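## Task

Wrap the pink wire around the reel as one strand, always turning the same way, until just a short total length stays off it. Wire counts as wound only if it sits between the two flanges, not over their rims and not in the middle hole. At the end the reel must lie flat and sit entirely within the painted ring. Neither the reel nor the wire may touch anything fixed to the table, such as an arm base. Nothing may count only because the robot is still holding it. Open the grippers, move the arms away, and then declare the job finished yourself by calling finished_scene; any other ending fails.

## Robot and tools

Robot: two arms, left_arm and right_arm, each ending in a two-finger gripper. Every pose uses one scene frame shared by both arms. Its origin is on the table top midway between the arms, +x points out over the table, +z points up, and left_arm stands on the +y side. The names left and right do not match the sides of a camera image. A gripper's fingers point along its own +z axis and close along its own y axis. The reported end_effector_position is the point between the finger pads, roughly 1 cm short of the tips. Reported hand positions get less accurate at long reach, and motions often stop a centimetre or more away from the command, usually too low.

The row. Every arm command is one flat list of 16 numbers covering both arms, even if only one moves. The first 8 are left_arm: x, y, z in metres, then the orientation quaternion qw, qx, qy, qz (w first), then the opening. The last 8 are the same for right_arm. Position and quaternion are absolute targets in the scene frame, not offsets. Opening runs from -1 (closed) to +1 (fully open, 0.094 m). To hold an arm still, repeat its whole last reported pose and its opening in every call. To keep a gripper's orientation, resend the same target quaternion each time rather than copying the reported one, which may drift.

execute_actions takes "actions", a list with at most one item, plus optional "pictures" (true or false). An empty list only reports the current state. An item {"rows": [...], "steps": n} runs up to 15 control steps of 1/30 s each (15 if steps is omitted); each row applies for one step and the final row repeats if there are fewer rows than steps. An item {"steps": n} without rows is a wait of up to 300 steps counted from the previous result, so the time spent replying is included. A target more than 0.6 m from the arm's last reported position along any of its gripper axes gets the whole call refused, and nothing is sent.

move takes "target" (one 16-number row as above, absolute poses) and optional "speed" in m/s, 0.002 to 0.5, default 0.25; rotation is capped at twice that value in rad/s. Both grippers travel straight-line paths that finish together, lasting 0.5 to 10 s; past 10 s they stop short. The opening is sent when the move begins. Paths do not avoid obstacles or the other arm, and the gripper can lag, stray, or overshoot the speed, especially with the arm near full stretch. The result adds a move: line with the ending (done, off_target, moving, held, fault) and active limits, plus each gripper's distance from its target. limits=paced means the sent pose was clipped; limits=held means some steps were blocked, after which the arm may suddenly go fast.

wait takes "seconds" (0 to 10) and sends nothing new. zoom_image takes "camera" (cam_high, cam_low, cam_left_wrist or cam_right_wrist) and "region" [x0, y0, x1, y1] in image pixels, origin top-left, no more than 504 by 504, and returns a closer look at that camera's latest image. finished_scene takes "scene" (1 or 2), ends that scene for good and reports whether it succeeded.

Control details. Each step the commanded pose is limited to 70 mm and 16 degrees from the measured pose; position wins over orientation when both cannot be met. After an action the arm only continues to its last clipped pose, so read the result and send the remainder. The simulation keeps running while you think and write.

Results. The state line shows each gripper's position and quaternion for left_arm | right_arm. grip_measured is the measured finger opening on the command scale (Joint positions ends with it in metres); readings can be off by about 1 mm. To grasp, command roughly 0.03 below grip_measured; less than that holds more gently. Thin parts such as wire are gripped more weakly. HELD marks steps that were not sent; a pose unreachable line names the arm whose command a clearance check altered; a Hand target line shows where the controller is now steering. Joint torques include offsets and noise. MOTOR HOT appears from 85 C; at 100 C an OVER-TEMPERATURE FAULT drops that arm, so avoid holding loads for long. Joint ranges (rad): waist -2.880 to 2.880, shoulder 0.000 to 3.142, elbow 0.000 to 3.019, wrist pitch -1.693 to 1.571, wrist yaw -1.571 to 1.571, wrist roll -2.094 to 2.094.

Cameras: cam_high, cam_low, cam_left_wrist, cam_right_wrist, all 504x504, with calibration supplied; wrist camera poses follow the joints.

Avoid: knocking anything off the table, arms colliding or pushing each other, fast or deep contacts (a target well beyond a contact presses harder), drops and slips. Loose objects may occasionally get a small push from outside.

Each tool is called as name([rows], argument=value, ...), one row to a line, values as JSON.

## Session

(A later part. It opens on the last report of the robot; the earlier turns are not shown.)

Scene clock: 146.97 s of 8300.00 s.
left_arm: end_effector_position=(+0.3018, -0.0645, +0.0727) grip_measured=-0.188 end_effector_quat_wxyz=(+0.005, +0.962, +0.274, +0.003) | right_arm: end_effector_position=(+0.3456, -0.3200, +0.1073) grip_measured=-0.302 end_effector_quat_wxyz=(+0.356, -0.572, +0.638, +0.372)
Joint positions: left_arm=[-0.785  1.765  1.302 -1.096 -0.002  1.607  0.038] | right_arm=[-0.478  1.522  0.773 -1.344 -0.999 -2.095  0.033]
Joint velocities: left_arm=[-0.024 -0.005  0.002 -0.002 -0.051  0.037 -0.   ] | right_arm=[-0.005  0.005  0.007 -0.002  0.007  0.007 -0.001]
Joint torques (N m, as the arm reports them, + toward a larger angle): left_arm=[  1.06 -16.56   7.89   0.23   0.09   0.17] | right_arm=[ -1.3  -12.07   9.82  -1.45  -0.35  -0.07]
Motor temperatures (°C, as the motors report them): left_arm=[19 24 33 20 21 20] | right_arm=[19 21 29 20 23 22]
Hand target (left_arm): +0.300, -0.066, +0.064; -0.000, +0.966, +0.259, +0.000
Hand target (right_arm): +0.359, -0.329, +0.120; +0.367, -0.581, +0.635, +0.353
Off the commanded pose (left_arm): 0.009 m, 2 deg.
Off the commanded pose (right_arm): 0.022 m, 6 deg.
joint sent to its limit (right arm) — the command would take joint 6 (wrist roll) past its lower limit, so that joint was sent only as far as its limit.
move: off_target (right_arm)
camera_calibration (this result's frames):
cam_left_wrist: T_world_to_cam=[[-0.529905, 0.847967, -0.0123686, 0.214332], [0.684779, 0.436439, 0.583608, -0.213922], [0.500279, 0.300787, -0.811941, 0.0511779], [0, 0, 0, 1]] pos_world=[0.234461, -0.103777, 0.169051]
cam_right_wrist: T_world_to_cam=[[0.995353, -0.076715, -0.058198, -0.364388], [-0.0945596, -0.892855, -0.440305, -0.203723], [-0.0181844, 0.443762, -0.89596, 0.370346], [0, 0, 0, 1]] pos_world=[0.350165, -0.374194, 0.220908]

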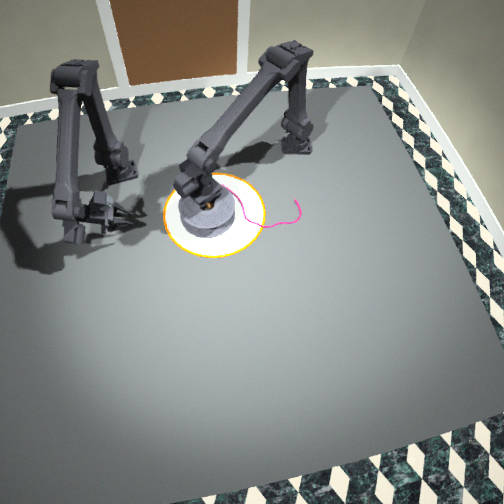

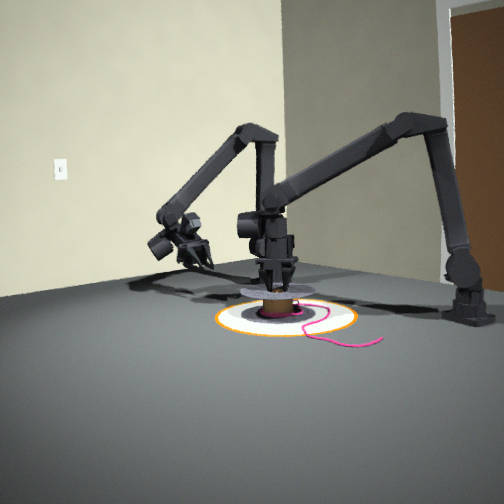

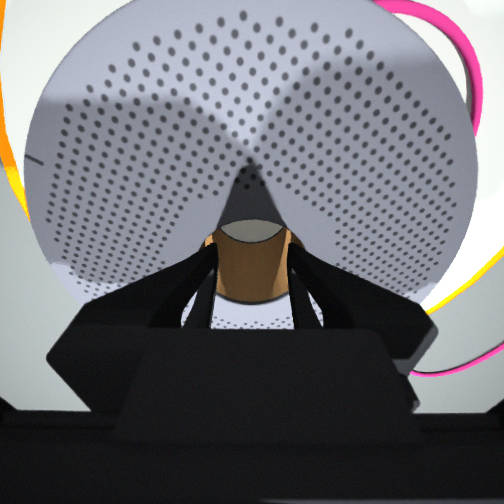

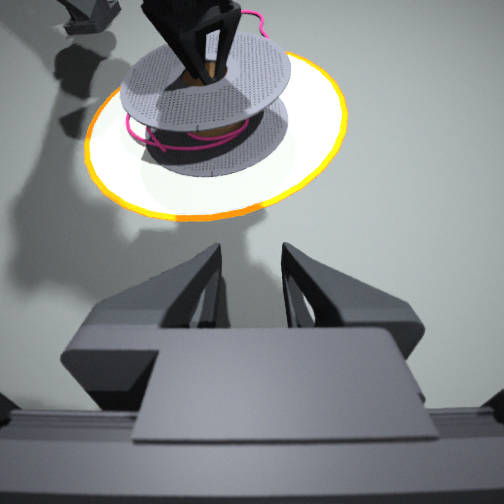

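move(target=[0.3,-0.066,0.064,0,0.5,0.866,0,-0.18, 0.36,-0.30,0.14,0.38,-0.596,0.596,0.38,-0.3], speed=0.3)

move(target=[0.3,-0.066,0.064,0,-0.259,0.966,0,-0.18, 0.36,-0.30,0.14,0.38,-0.596,0.596,0.38,-0.3], speed=0.3)

Scene clock: 153.73 s of 8300.00 s.
left_arm: end_effector_position=(+0.3014, -0.0648, +0.0730) grip_measured=-0.186 end_effector_quat_wxyz=(+0.006, +0.510, +0.860, -0.003) | right_arm: end_effector_position=(+0.3475, -0.3007, +0.1254) grip_measured=-0.302 end_effector_quat_wxyz=(+0.368, -0.575, +0.620, +0.387)
Joint positions: left_arm=[-0.785  1.764  1.302 -1.096  0.001  0.091  0.038] | right_arm=[-0.426  1.497  0.784 -1.381 -1.052 -2.095  0.033]
Joint velocities: left_arm=[ 0.005 -0.005  0.002 -0.007 -0.037  0.037 -0.   ] | right_arm=[-0.005  0.005  0.002 -0.002  0.037  0.007 -0.001]
Joint torques (N m, as the arm reports them, + toward a larger angle): left_arm=[  1.07 -16.7    7.96   0.32  -0.09  -0.38] | right_arm=[  1.36 -12.29   9.97  -1.43  -0.56  -0.07]
Motor temperatures (°C, as the motors report them): left_arm=[19 24 33 20 21 20] | right_arm=[19 21 29 20 23 22]
Hand target (left_arm): +0.300, -0.066, +0.064; +0.000, +0.500, +0.866, +0.000
Hand target (right_arm): +0.359, -0.300, +0.140; -0.377, +0.592, -0.607, -0.372
Off the commanded pose (left_arm): 0.009 m, 2 deg.
Off the commanded pose (right_arm): 0.019 m, 4 deg.
joint sent to its limit (right arm) — the command would take joint 6 (wrist roll) past its lower limit, so that joint was sent only as far as its limit.
After step 90, 0.60 s passed at rest.
move: off_target (right_arm)
camera_calibration (this result's frames):
cam_left_wrist: T_world_to_cam=[[-0.875972, -0.482361, -0.000824558, 0.231708], [-0.396284, 0.718679, 0.571366, 0.131251], [-0.275012, 0.500828, -0.820695, 0.299019], [0, 0, 0, 1]] pos_world=[0.337217, -0.132317, 0.170602]
cam_right_wrist: T_world_to_cam=[[0.997691, -0.0483125, -0.0477388, -0.357286], [-0.0653364, -0.874688, -0.480262, -0.178078], [-0.0185539, 0.482272, -0.875825, 0.387153], [0, 0, 0, 1]] pos_world=[0.352009, -0.359737, 0.236498]

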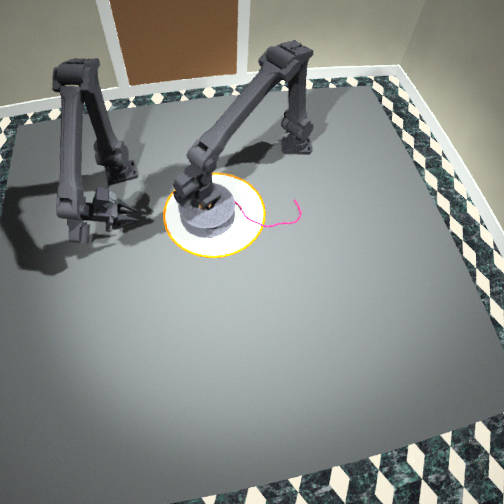

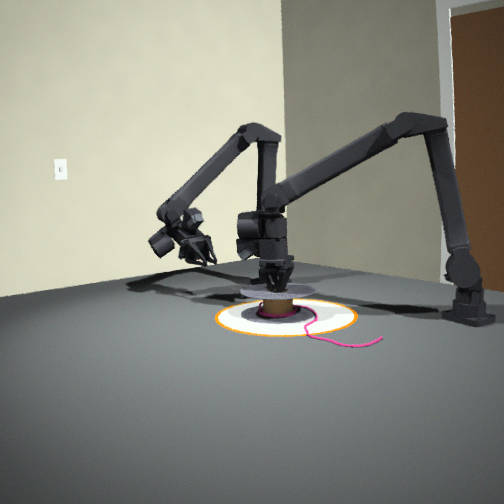

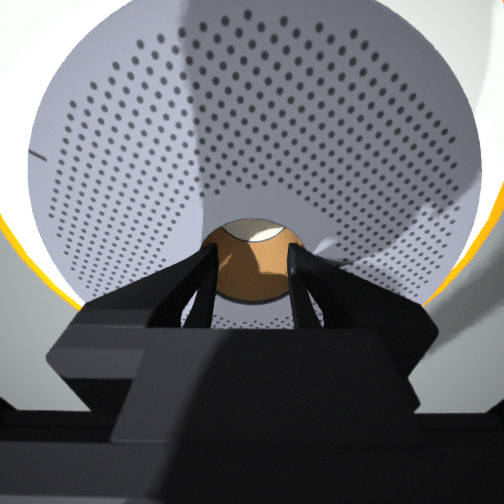

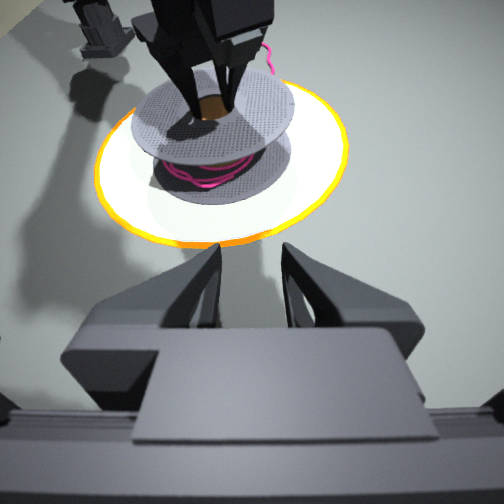

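Scene clock: 157.00 s of 8300.00 s.
left_arm: end_effector_position=(+0.3014, -0.0648, +0.0734) grip_measured=-0.185 end_effector_quat_wxyz=(+0.002, -0.248, +0.969, -0.006) | right_arm: end_effector_position=(+0.3475, -0.3007, +0.1254) grip_measured=-0.302 end_effector_quat_wxyz=(+0.368, -0.575, +0.620, +0.387)
Joint positions: left_arm=[-0.785  1.763  1.302 -1.096  0.001 -1.481  0.038] | right_arm=[-0.426  1.497  0.784 -1.381 -1.052 -2.095  0.033]
Joint velocities: left_arm=[-0.015 -0.005 -0.012 -0.012 -0.066 -0.037  0.   ] | right_arm=[-0.015 -0.005  0.002 -0.012  0.095  0.007  0.   ]
Joint torques (N m, as the arm reports them, + toward a larger angle): left_arm=[  1.09 -16.52   7.89   0.23  -0.17  -0.36] | right_arm=[  1.38 -12.32   9.96  -1.42  -0.55  -0.07]
Motor temperatures (°C, as the motors report them): left_arm=[19 24 33 20 21 20] | right_arm=[19 21 29 20 23 22]
Hand target (left_arm): +0.300, -0.066, +0.064; +0.000, -0.259, +0.966, +0.000
Hand target (right_arm): +0.359, -0.299, +0.140; -0.377, +0.592, -0.607, -0.372
Off the commanded pose (left_arm): 0.010 m, 1 deg.
Off the commanded pose (right_arm): 0.019 m, 4 deg.
joint sent to its limit (right arm) — the command would take joint 6 (wrist roll) past its lower limit, so that joint was sent only as far as its limit.
move: off_target (right_arm)
camera_calibration (this result's frames):
cam_left_wrist: T_world_to_cam=[[0.483752, -0.875108, 0.0130459, -0.204623], [-0.715698, -0.386964, 0.581408, 0.154979], [-0.503746, -0.290594, -0.813508, 0.316487], [0, 0, 0, 1]] pos_world=[0.369334, -0.0271267, 0.170028]
cam_right_wrist: T_world_to_cam=[[0.997691, -0.0483125, -0.0477388, -0.357286], [-0.0653364, -0.874688, -0.480262, -0.178078], [-0.0185539, 0.482272, -0.875825, 0.387153], [0, 0, 0, 1]] pos_world=[0.352009, -0.359737, 0.236498]

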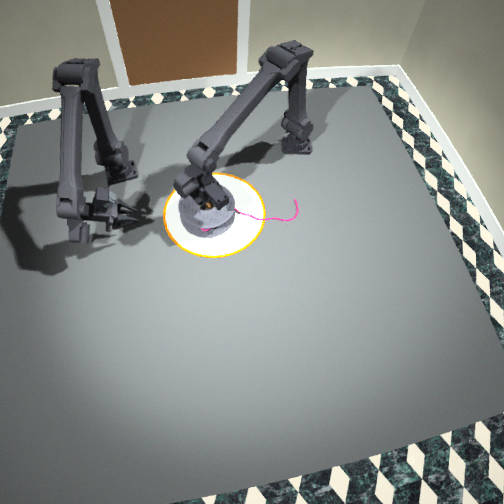

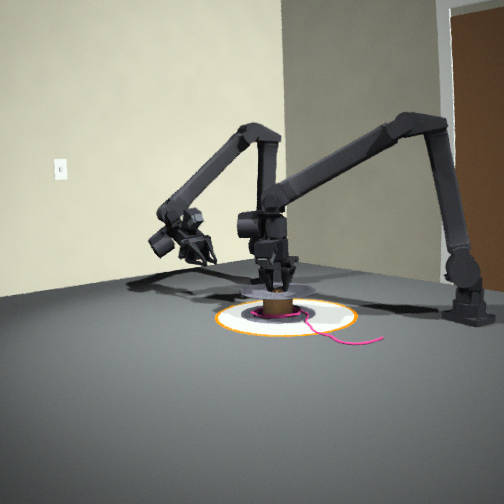

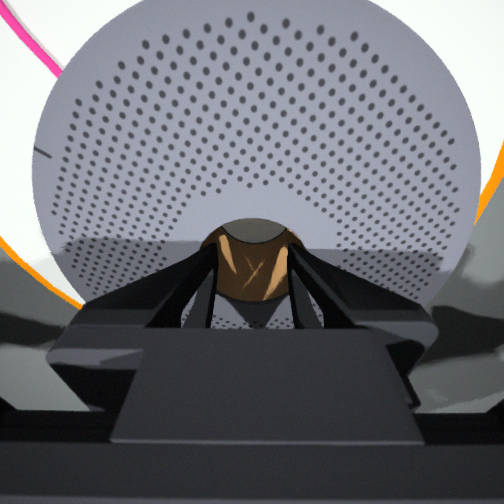

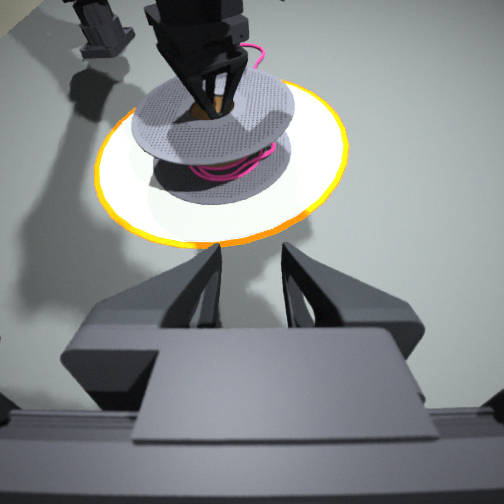

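move(target=[0.3,-0.066,0.2,0,-0.259,0.966,0,-0.9, 0.36,-0.30,0.14,0.38,-0.596,0.596,0.38,-0.3], speed=0.2)

move(target=[0.37,0.18,0.12,0,-0.5,0.866,0,0, 0.36,-0.30,0.14,0.38,-0.596,0.596,0.38,-0.3], speed=0.3)

Scene clock: 163.67 s of 8300.00 s.
left_arm: end_effector_position=(+0.2944, -0.0543, +0.1873) grip_measured=-0.897 end_effector_quat_wxyz=(-0.004, -0.253, +0.967, +0.009) | right_arm: end_effector_position=(+0.3475, -0.3007, +0.1254) grip_measured=-0.302 end_effector_quat_wxyz=(+0.368, -0.575, +0.620, +0.387)
Joint positions: left_arm=[-0.785  1.659  1.478 -1.41   0.001 -1.492  0.005] | right_arm=[-0.426  1.497  0.784 -1.381 -1.052 -2.095  0.033]
Joint velocities: left_arm=[ 0.005 -0.015  0.007 -0.022 -0.007 -0.095 -0.001] | right_arm=[ 0.005 -0.005 -0.012  0.007 -0.066  0.007 -0.   ]
Joint torques (N m, as the arm reports them, + toward a larger angle): left_arm=[  1.1  -16.71  12.49  -0.92  -0.16  -0.27] | right_arm=[  1.37 -12.28   9.96  -1.43  -0.55  -0.07]
Motor temperatures (°C, as the motors report them): left_arm=[19 24 33 20 21 20] | right_arm=[19 21 30 20 23 22]
Hand target (left_arm): +0.298, -0.063, +0.200; +0.000, -0.259, +0.966, -0.000
Hand target (right_arm): +0.359, -0.299, +0.140; -0.377, +0.592, -0.607, -0.372
Off the commanded pose (left_arm): 0.018 m, 1 deg.
Off the commanded pose (right_arm): 0.019 m, 4 deg.
joint sent to its limit (right arm) — the command would take joint 6 (wrist roll) past its lower limit, so that joint was sent only as far as its limit.
After step 90, 2.60 s passed at rest.
move: off_target (left_arm, right_arm)
camera_calibration (this result's frames):
cam_left_wrist: T_world_to_cam=[[0.493007, -0.869794, -0.0200428, -0.18973], [-0.700678, -0.410596, 0.583491, 0.0816875], [-0.515747, -0.273622, -0.811872, 0.412783], [0, 0, 0, 1]] pos_world=[0.363666, -0.0185393, 0.28366]
cam_right_wrist: T_world_to_cam=[[0.997691, -0.0483125, -0.0477388, -0.357286], [-0.0653364, -0.874688, -0.480262, -0.178078], [-0.0185539, 0.482272, -0.875825, 0.387153], [0, 0, 0, 1]] pos_world=[0.352009, -0.359737, 0.236498]

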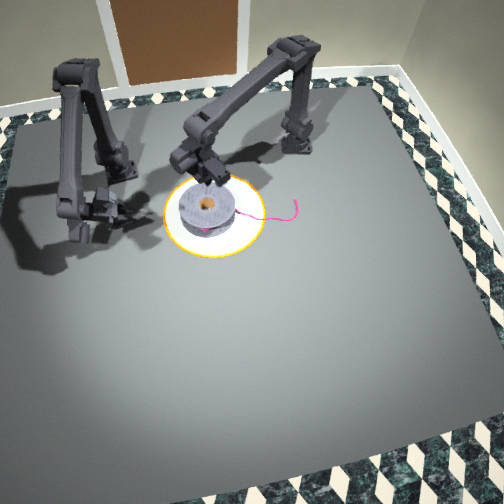

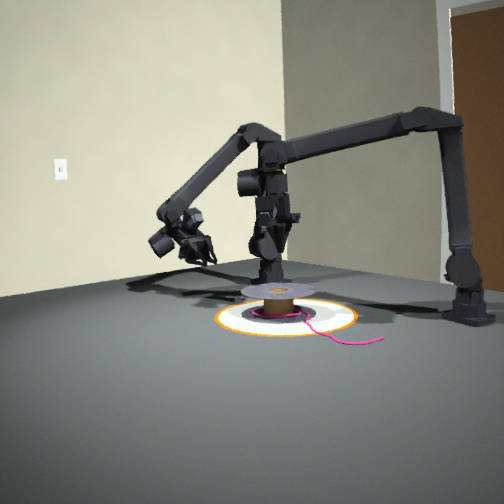

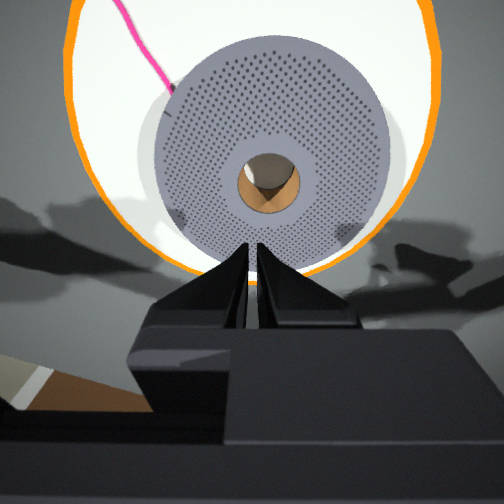

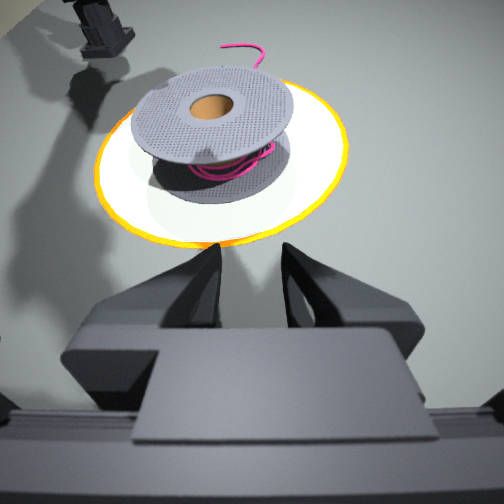

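Scene clock: 165.00 s of 8300.00 s.
left_arm: end_effector_position=(+0.3741, +0.1815, +0.1179) grip_measured=-0.003 end_effector_quat_wxyz=(-0.001, -0.505, +0.863, +0.007) | right_arm: end_effector_position=(+0.3475, -0.3007, +0.1254) grip_measured=-0.302 end_effector_quat_wxyz=(+0.368, -0.575, +0.620, +0.387)
Joint positions: left_arm=[-0.264  1.459  1.054 -1.179 -0.006 -1.518  0.047] | right_arm=[-0.426  1.497  0.784 -1.381 -1.052 -2.095  0.033]
Joint velocities: left_arm=[-0.015 -0.005  0.027 -0.012  0.066  0.051 -0.001] | right_arm=[-0.015  0.005 -0.017  0.002 -0.007 -0.007 -0.001]
Joint torques (N m, as the arm reports them, + toward a larger angle): left_arm=[  0.69 -13.86   7.31   0.68  -0.19  -0.04] | right_arm=[  1.38 -12.3    9.96  -1.41  -0.55  -0.07]
Motor temperatures (°C, as the motors report them): left_arm=[19 24 33 20 21 20] | right_arm=[19 21 30 20 23 22]
Hand target (left_arm): +0.374, +0.180, +0.119; +0.004, -0.500, +0.866, -0.000
Hand target (right_arm): +0.359, -0.299, +0.140; -0.377, +0.592, -0.607, -0.372
Off the commanded pose (left_arm): 0.005 m, 1 deg.
Off the commanded pose (right_arm): 0.019 m, 4 deg.
joint sent to its limit (right arm) — the command would take joint 6 (wrist roll) past its lower limit, so that joint was sent only as far as its limit.
move: off_target (right_arm)
camera_calibration (this result's frames):
cam_left_wrist: T_world_to_cam=[[0.8734, -0.486792, -0.014322, -0.237836], [-0.390165, -0.717026, 0.57762, 0.215018], [-0.29145, -0.498905, -0.81618, 0.419586], [0, 0, 0, 1]] pos_world=[0.413907, 0.24773, 0.214853]
cam_right_wrist: T_world_to_cam=[[0.997691, -0.0483125, -0.0477388, -0.357286], [-0.0653364, -0.874688, -0.480262, -0.178078], [-0.0185539, 0.482272, -0.875825, 0.387153], [0, 0, 0, 1]] pos_world=[0.352009, -0.359737, 0.236498]

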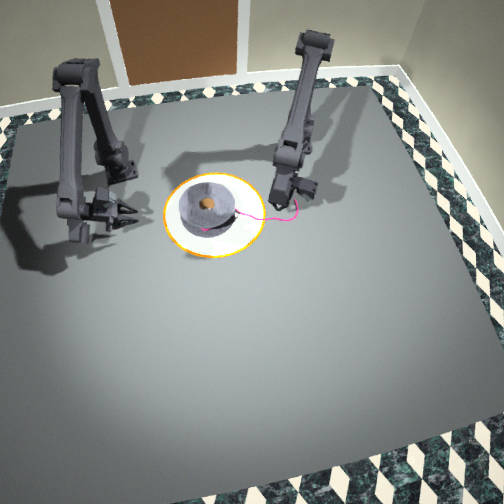

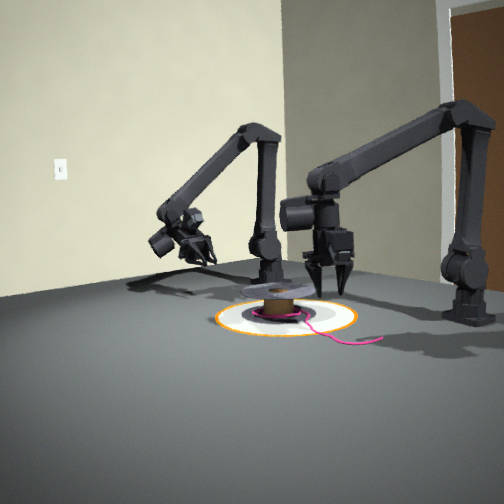

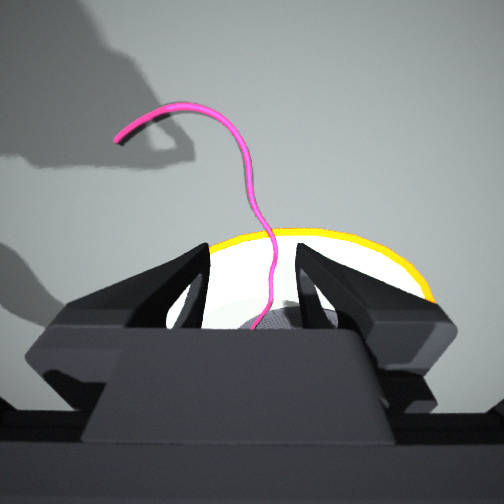

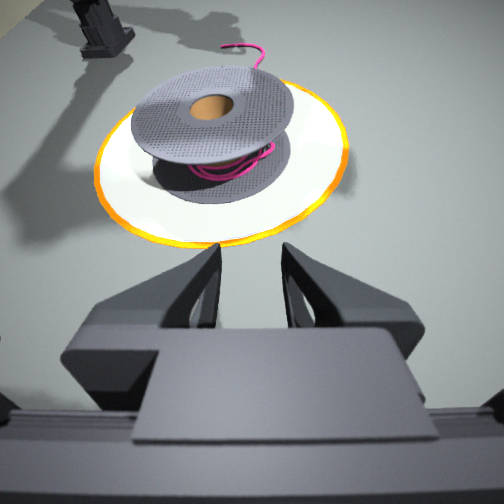

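Well aligned. Descend.

move(target=[0.372,0.181,0.008,0,-0.5,0.866,0,0, 0.36,-0.30,0.14,0.38,-0.596,0.596,0.38,-0.3], speed=0.12)

move(target=[0.372,0.181,0.008,0,-0.5,0.866,0,-1, 0.36,-0.30,0.14,0.38,-0.596,0.596,0.38,-0.3])

Scene clock: 170.67 s of 8300.00 s.
left_arm: end_effector_position=(+0.3782, +0.1791, +0.0188) grip_measured=-0.003 end_effector_quat_wxyz=(+0.006, -0.505, +0.863, -0.006) | right_arm: end_effector_position=(+0.3475, -0.3007, +0.1254) grip_measured=-0.302 end_effector_quat_wxyz=(+0.368, -0.575, +0.620, +0.387)
Joint positions: left_arm=[-0.264  1.599  0.911 -0.866 -0.003 -1.518  0.047] | right_arm=[-0.426  1.497  0.784 -1.381 -1.052 -2.095  0.033]
Joint velocities: left_arm=[ 0.005 -0.005 -0.007  0.002 -0.037 -0.081 -0.   ] | right_arm=[-0.015 -0.015 -0.002 -0.002 -0.007 -0.007 -0.   ]
Joint torques (N m, as the arm reports them, + toward a larger angle): left_arm=[  1.18 -11.64   5.73   0.73  -0.02   0.01] | right_arm=[  1.36 -12.29   9.97  -1.41  -0.55  -0.07]
Motor temperatures (°C, as the motors report them): left_arm=[19 24 33 20 21 20] | right_arm=[19 21 30 20 23 22]
Hand target (left_arm): +0.374, +0.180, +0.008; -0.000, -0.500, +0.866, -0.000
Hand target (right_arm): +0.359, -0.299, +0.140; -0.377, +0.592, -0.607, -0.372
Off the commanded pose (left_arm): 0.013 m, 1 deg.
Off the commanded pose (right_arm): 0.019 m, 4 deg.
joint sent to its limit (right arm) — the command would take joint 6 (wrist roll) past its lower limit, so that joint was sent only as far as its limit.
After step 90, 1.40 s passed at rest.
move: off_target (left_arm, right_arm)
camera_calibration (this result's frames):
cam_left_wrist: T_world_to_cam=[[0.873378, -0.486783, 0.0158901, -0.244554], [-0.4052, -0.708128, 0.578245, 0.276168], [-0.270228, -0.511465, -0.815708, 0.332889], [0, 0, 0, 1]] pos_world=[0.415447, 0.246779, 0.115734]
cam_right_wrist: T_world_to_cam=[[0.997691, -0.0483125, -0.0477388, -0.357286], [-0.0653364, -0.874688, -0.480262, -0.178078], [-0.0185539, 0.482272, -0.875825, 0.387153], [0, 0, 0, 1]] pos_world=[0.352009, -0.359737, 0.236498]

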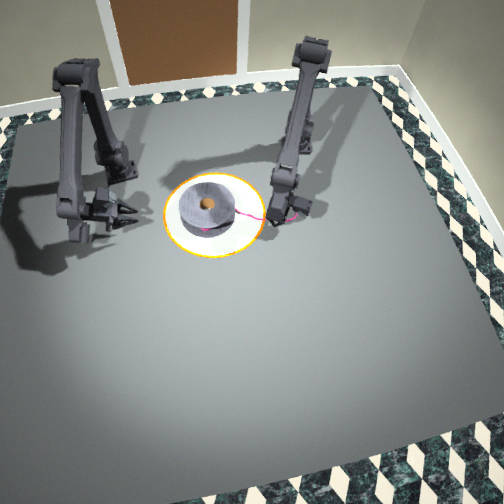

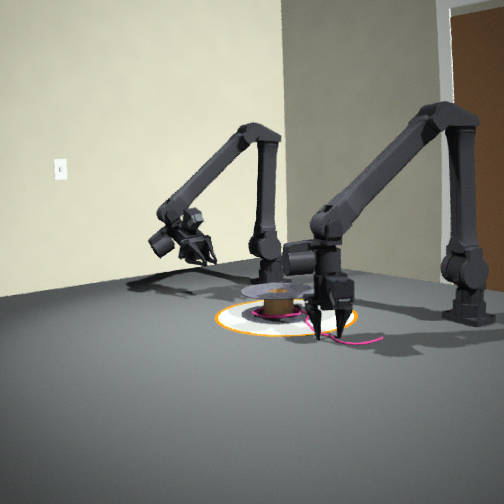

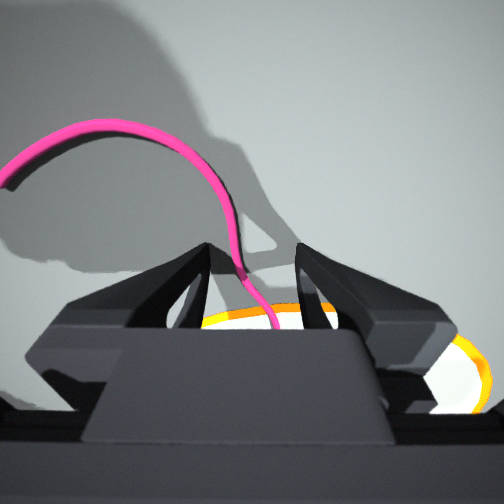

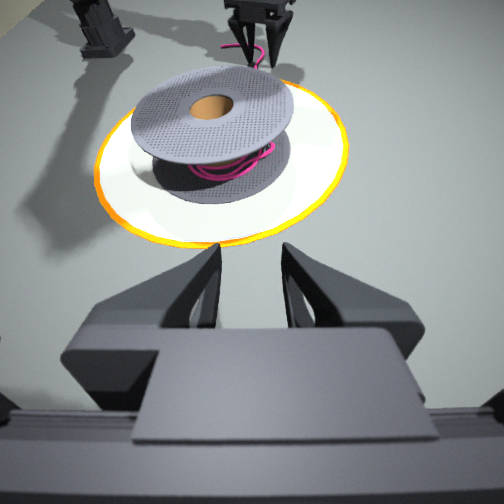

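Scene clock: 171.37 s of 8300.00 s.
left_arm: end_effector_position=(+0.3778, +0.1793, +0.0185) grip_measured=-0.957 end_effector_quat_wxyz=(+0.006, -0.505, +0.863, -0.006) | right_arm: end_effector_position=(+0.3475, -0.3007, +0.1254) grip_measured=-0.302 end_effector_quat_wxyz=(+0.368, -0.575, +0.620, +0.387)
Joint positions: left_arm=[-0.264  1.599  0.91  -0.866 -0.003 -1.518  0.002] | right_arm=[-0.426  1.497  0.784 -1.381 -1.052 -2.095  0.033]
Joint velocities: left_arm=[ 0.005  0.005 -0.002  0.007 -0.066  0.022 -0.   ] | right_arm=[-0.005 -0.005 -0.012 -0.002 -0.037  0.007 -0.   ]
Joint torques (N m, as the arm reports them, + toward a larger angle): left_arm=[  1.35 -12.18   5.4    0.65  -0.03   0.  ] | right_arm=[  1.4  -12.29   9.96  -1.42  -0.55  -0.07]
Motor temperatures (°C, as the motors report them): left_arm=[19 24 32 20 21 20] | right_arm=[19 21 30 20 23 22]
Hand target (left_arm): +0.372, +0.181, +0.008; +0.000, -0.500, +0.866, +0.000
Hand target (right_arm): +0.359, -0.299, +0.140; -0.377, +0.592, -0.607, -0.372
Off the commanded pose (left_arm): 0.012 m, 1 deg.
Off the commanded pose (right_arm): 0.019 m, 4 deg.
joint sent to its limit (right arm) — the command would take joint 6 (wrist roll) past its lower limit, so that joint was sent only as far as its limit.
move: off_target (left_arm, right_arm)
camera_calibration (this result's frames):
cam_left_wrist: T_world_to_cam=[[0.873389, -0.486788, 0.0151282, -0.244073], [-0.404805, -0.708323, 0.578283, 0.276226], [-0.270786, -0.51119, -0.815696, 0.332765], [0, 0, 0, 1]] pos_world=[0.415096, 0.246952, 0.115391]
cam_right_wrist: T_world_to_cam=[[0.997691, -0.0483125, -0.0477388, -0.357286], [-0.0653364, -0.874688, -0.480262, -0.178078], [-0.0185539, 0.482272, -0.875825, 0.387153], [0, 0, 0, 1]] pos_world=[0.352009, -0.359737, 0.236498]

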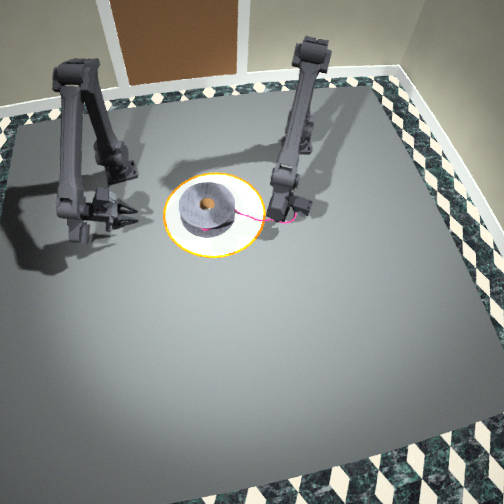

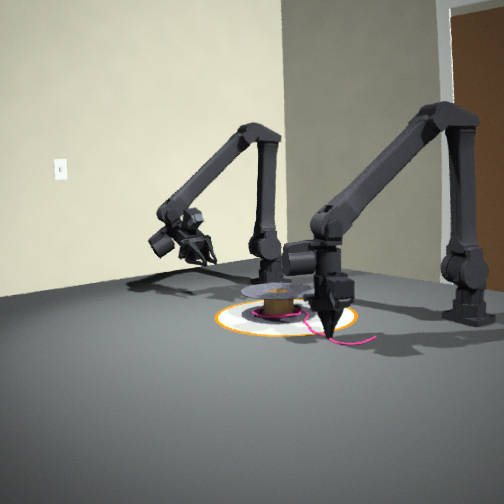

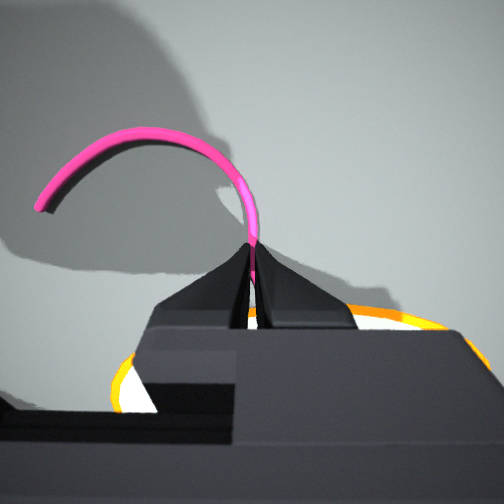

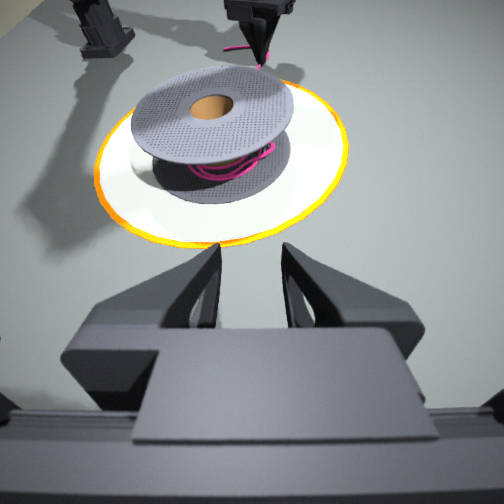

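move(target=[0.47,0.01,0.04,0,0,1,0,-1, 0.36,-0.30,0.14,0.38,-0.596,0.596,0.38,-0.3], speed=0.15)

move(target=[0.445,-0.115,0.03,0,0.5,0.866,0,-1, 0.30,-0.32,0.2,0.38,-0.596,0.596,0.38,-0.3], speed=0.12)

Scene clock: 178.60 s of 8300.00 s.
left_arm: end_effector_position=(+0.4588, +0.0241, +0.0374) grip_measured=-0.957 end_effector_quat_wxyz=(-0.004, -0.014, +1.000, +0.004) | right_arm: end_effector_position=(+0.3475, -0.3007, +0.1254) grip_measured=-0.302 end_effector_quat_wxyz=(+0.368, -0.575, +0.620, +0.387)
Joint positions: left_arm=[-0.452  1.922  1.433 -1.093 -0.001 -0.675  0.002] | right_arm=[-0.426  1.497  0.784 -1.381 -1.052 -2.095  0.033]
Joint velocities: left_arm=[-0.005 -0.005  0.002 -0.012 -0.007  0.066 -0.001] | right_arm=[-0.005  0.015  0.007  0.007  0.022 -0.037  0.001]
Joint torques (N m, as the arm reports them, + toward a larger angle): left_arm=[  0.48 -18.59  12.06  -0.8    0.04   0.05] | right_arm=[  1.39 -12.27   9.96  -1.41  -0.55  -0.07]
Motor temperatures (°C, as the motors report them): left_arm=[19 24 33 20 21 20] | right_arm=[19 21 30 20 23 22]
Hand target (left_arm): +0.467, +0.010, +0.042; -0.001, -0.000, +1.000, -0.001
Hand target (right_arm): +0.359, -0.299, +0.140; -0.377, +0.592, -0.607, -0.372
Off the commanded pose (left_arm): 0.018 m, 2 deg.
Off the commanded pose (right_arm): 0.019 m, 4 deg.
joint sent to its limit (right arm) — the command would take joint 6 (wrist roll) past its lower limit, so that joint was sent only as far as its limit.
After step 90, 0.27 s passed at rest.
move: off_target (left_arm, right_arm)
camera_calibration (this result's frames):
cam_left_wrist: T_world_to_cam=[[0.0319123, -0.999455, -0.00839328, 0.00859208], [-0.807732, -0.0307348, 0.588748, 0.356281], [-0.588685, -0.0120088, -0.808273, 0.42432], [0, 0, 0, 1]] pos_world=[0.537296, 0.0246332, 0.133279]
cam_right_wrist: T_world_to_cam=[[0.997691, -0.0483125, -0.0477388, -0.357286], [-0.0653364, -0.874688, -0.480262, -0.178078], [-0.0185539, 0.482272, -0.875825, 0.387153], [0, 0, 0, 1]] pos_world=[0.352009, -0.359737, 0.236498]

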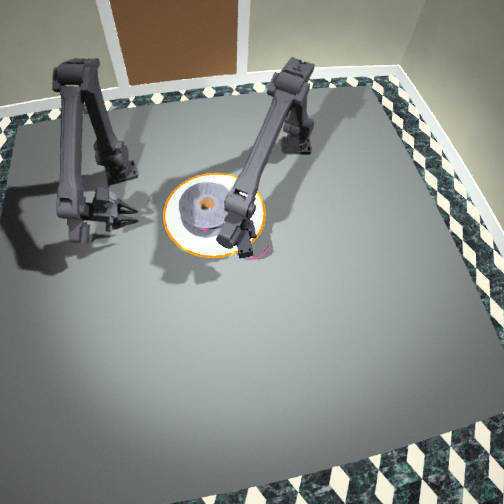

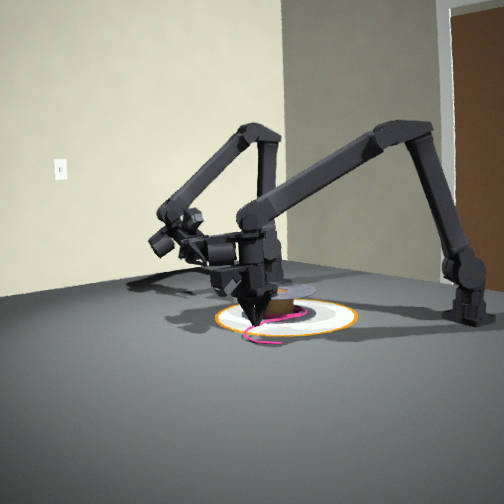

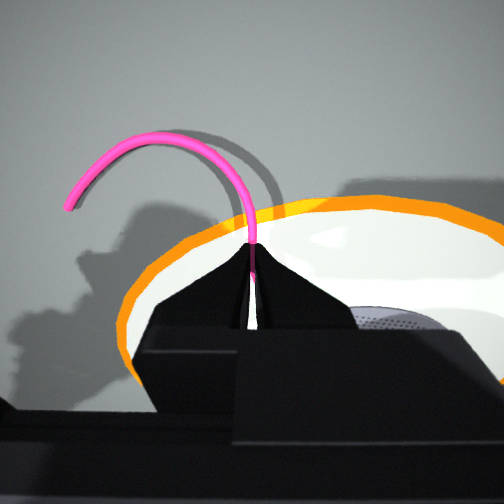

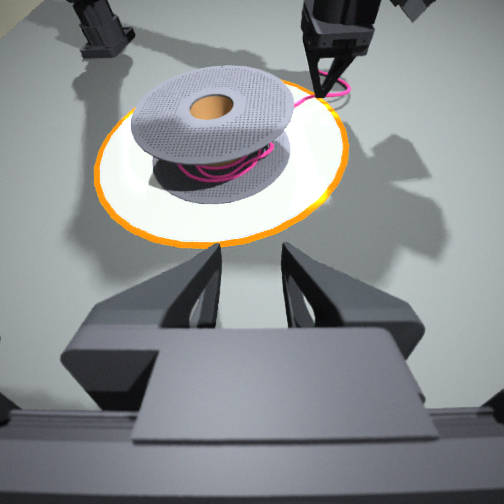

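Scene clock: 183.47 s of 8300.00 s.
left_arm: end_effector_position=(+0.4383, -0.0992, +0.0280) grip_measured=-0.957 end_effector_quat_wxyz=(-0.005, +0.487, +0.873, +0.002) | right_arm: end_effector_position=(+0.3032, -0.3156, +0.1970) grip_measured=-0.302 end_effector_quat_wxyz=(+0.357, -0.579, +0.645, +0.348)
Joint positions: left_arm=[-0.632  2.094  1.689 -1.176 -0.001  0.192  0.002] | right_arm=[-0.51   1.217  0.784 -1.619 -0.968 -2.095  0.033]
Joint velocities: left_arm=[ 0.005 -0.005  0.007 -0.012 -0.022 -0.081  0.001] | right_arm=[ 0.005 -0.005 -0.022 -0.012 -0.081  0.066 -0.   ]
Joint torques (N m, as the arm reports them, + toward a larger angle): left_arm=[  0.5  -21.58  12.78  -0.77   0.11   0.06] | right_arm=[-1.54 -8.94  7.38 -1.38 -0.35 -0.07]
Motor temperatures (°C, as the motors report them): left_arm=[19 24 34 20 21 20] | right_arm=[19 21 29 20 23 22]
Hand target (left_arm): +0.443, -0.115, +0.031; -0.000, +0.500, +0.866, -0.002
Hand target (right_arm): +0.300, -0.318, +0.200; +0.360, -0.577, +0.647, +0.345
Off the commanded pose (left_arm): 0.017 m, 2 deg.
Off the commanded pose (right_arm): 0.006 m, 7 deg.
joint sent to its limit (right arm) — the command would take joint 6 (wrist roll) past its lower limit, so that joint was sent only as far as its limit.
move: off_target (left_arm, right_arm)
camera_calibration (this result's frames):
cam_left_wrist: T_world_to_cam=[[-0.849581, -0.527457, 0.000828, 0.318881], [-0.425228, 0.685847, 0.590589, 0.244863], [-0.312078, 0.501401, -0.806972, 0.332859], [0, 0, 0, 1]] pos_world=[0.478916, -0.166638, 0.12373]
cam_right_wrist: T_world_to_cam=[[0.995089, -0.0953149, -0.0267045, -0.328541], [-0.09791, -0.908131, -0.407078, -0.17466], [0.0145494, 0.407694, -0.913003, 0.430002], [0, 0, 0, 1]] pos_world=[0.30357, -0.365238, 0.312719]

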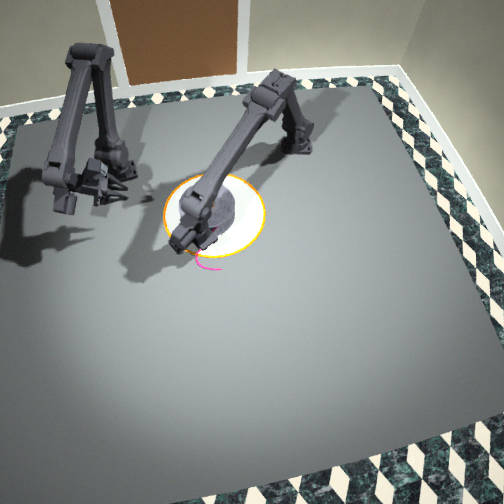

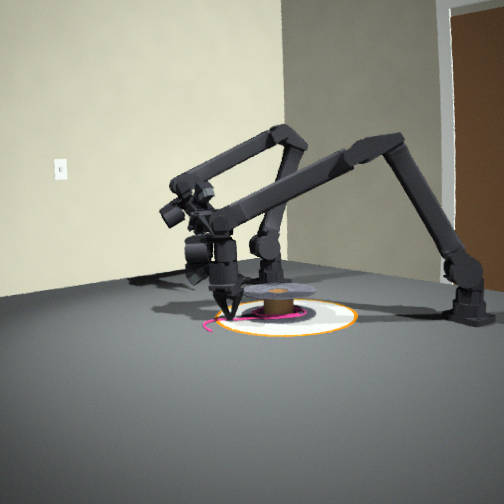

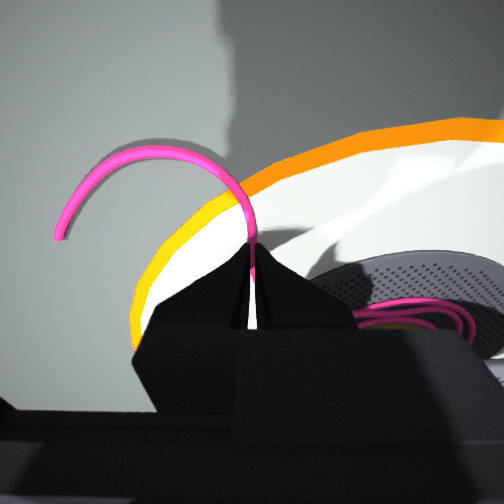

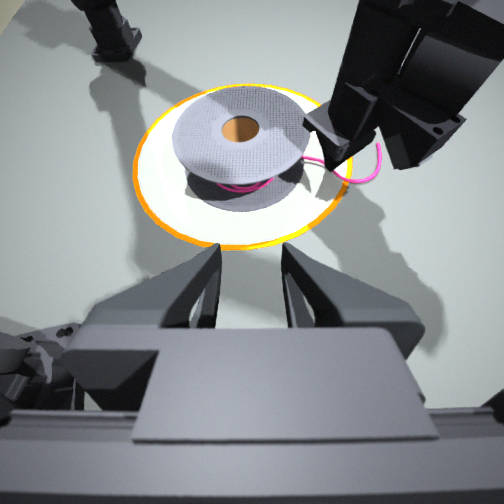

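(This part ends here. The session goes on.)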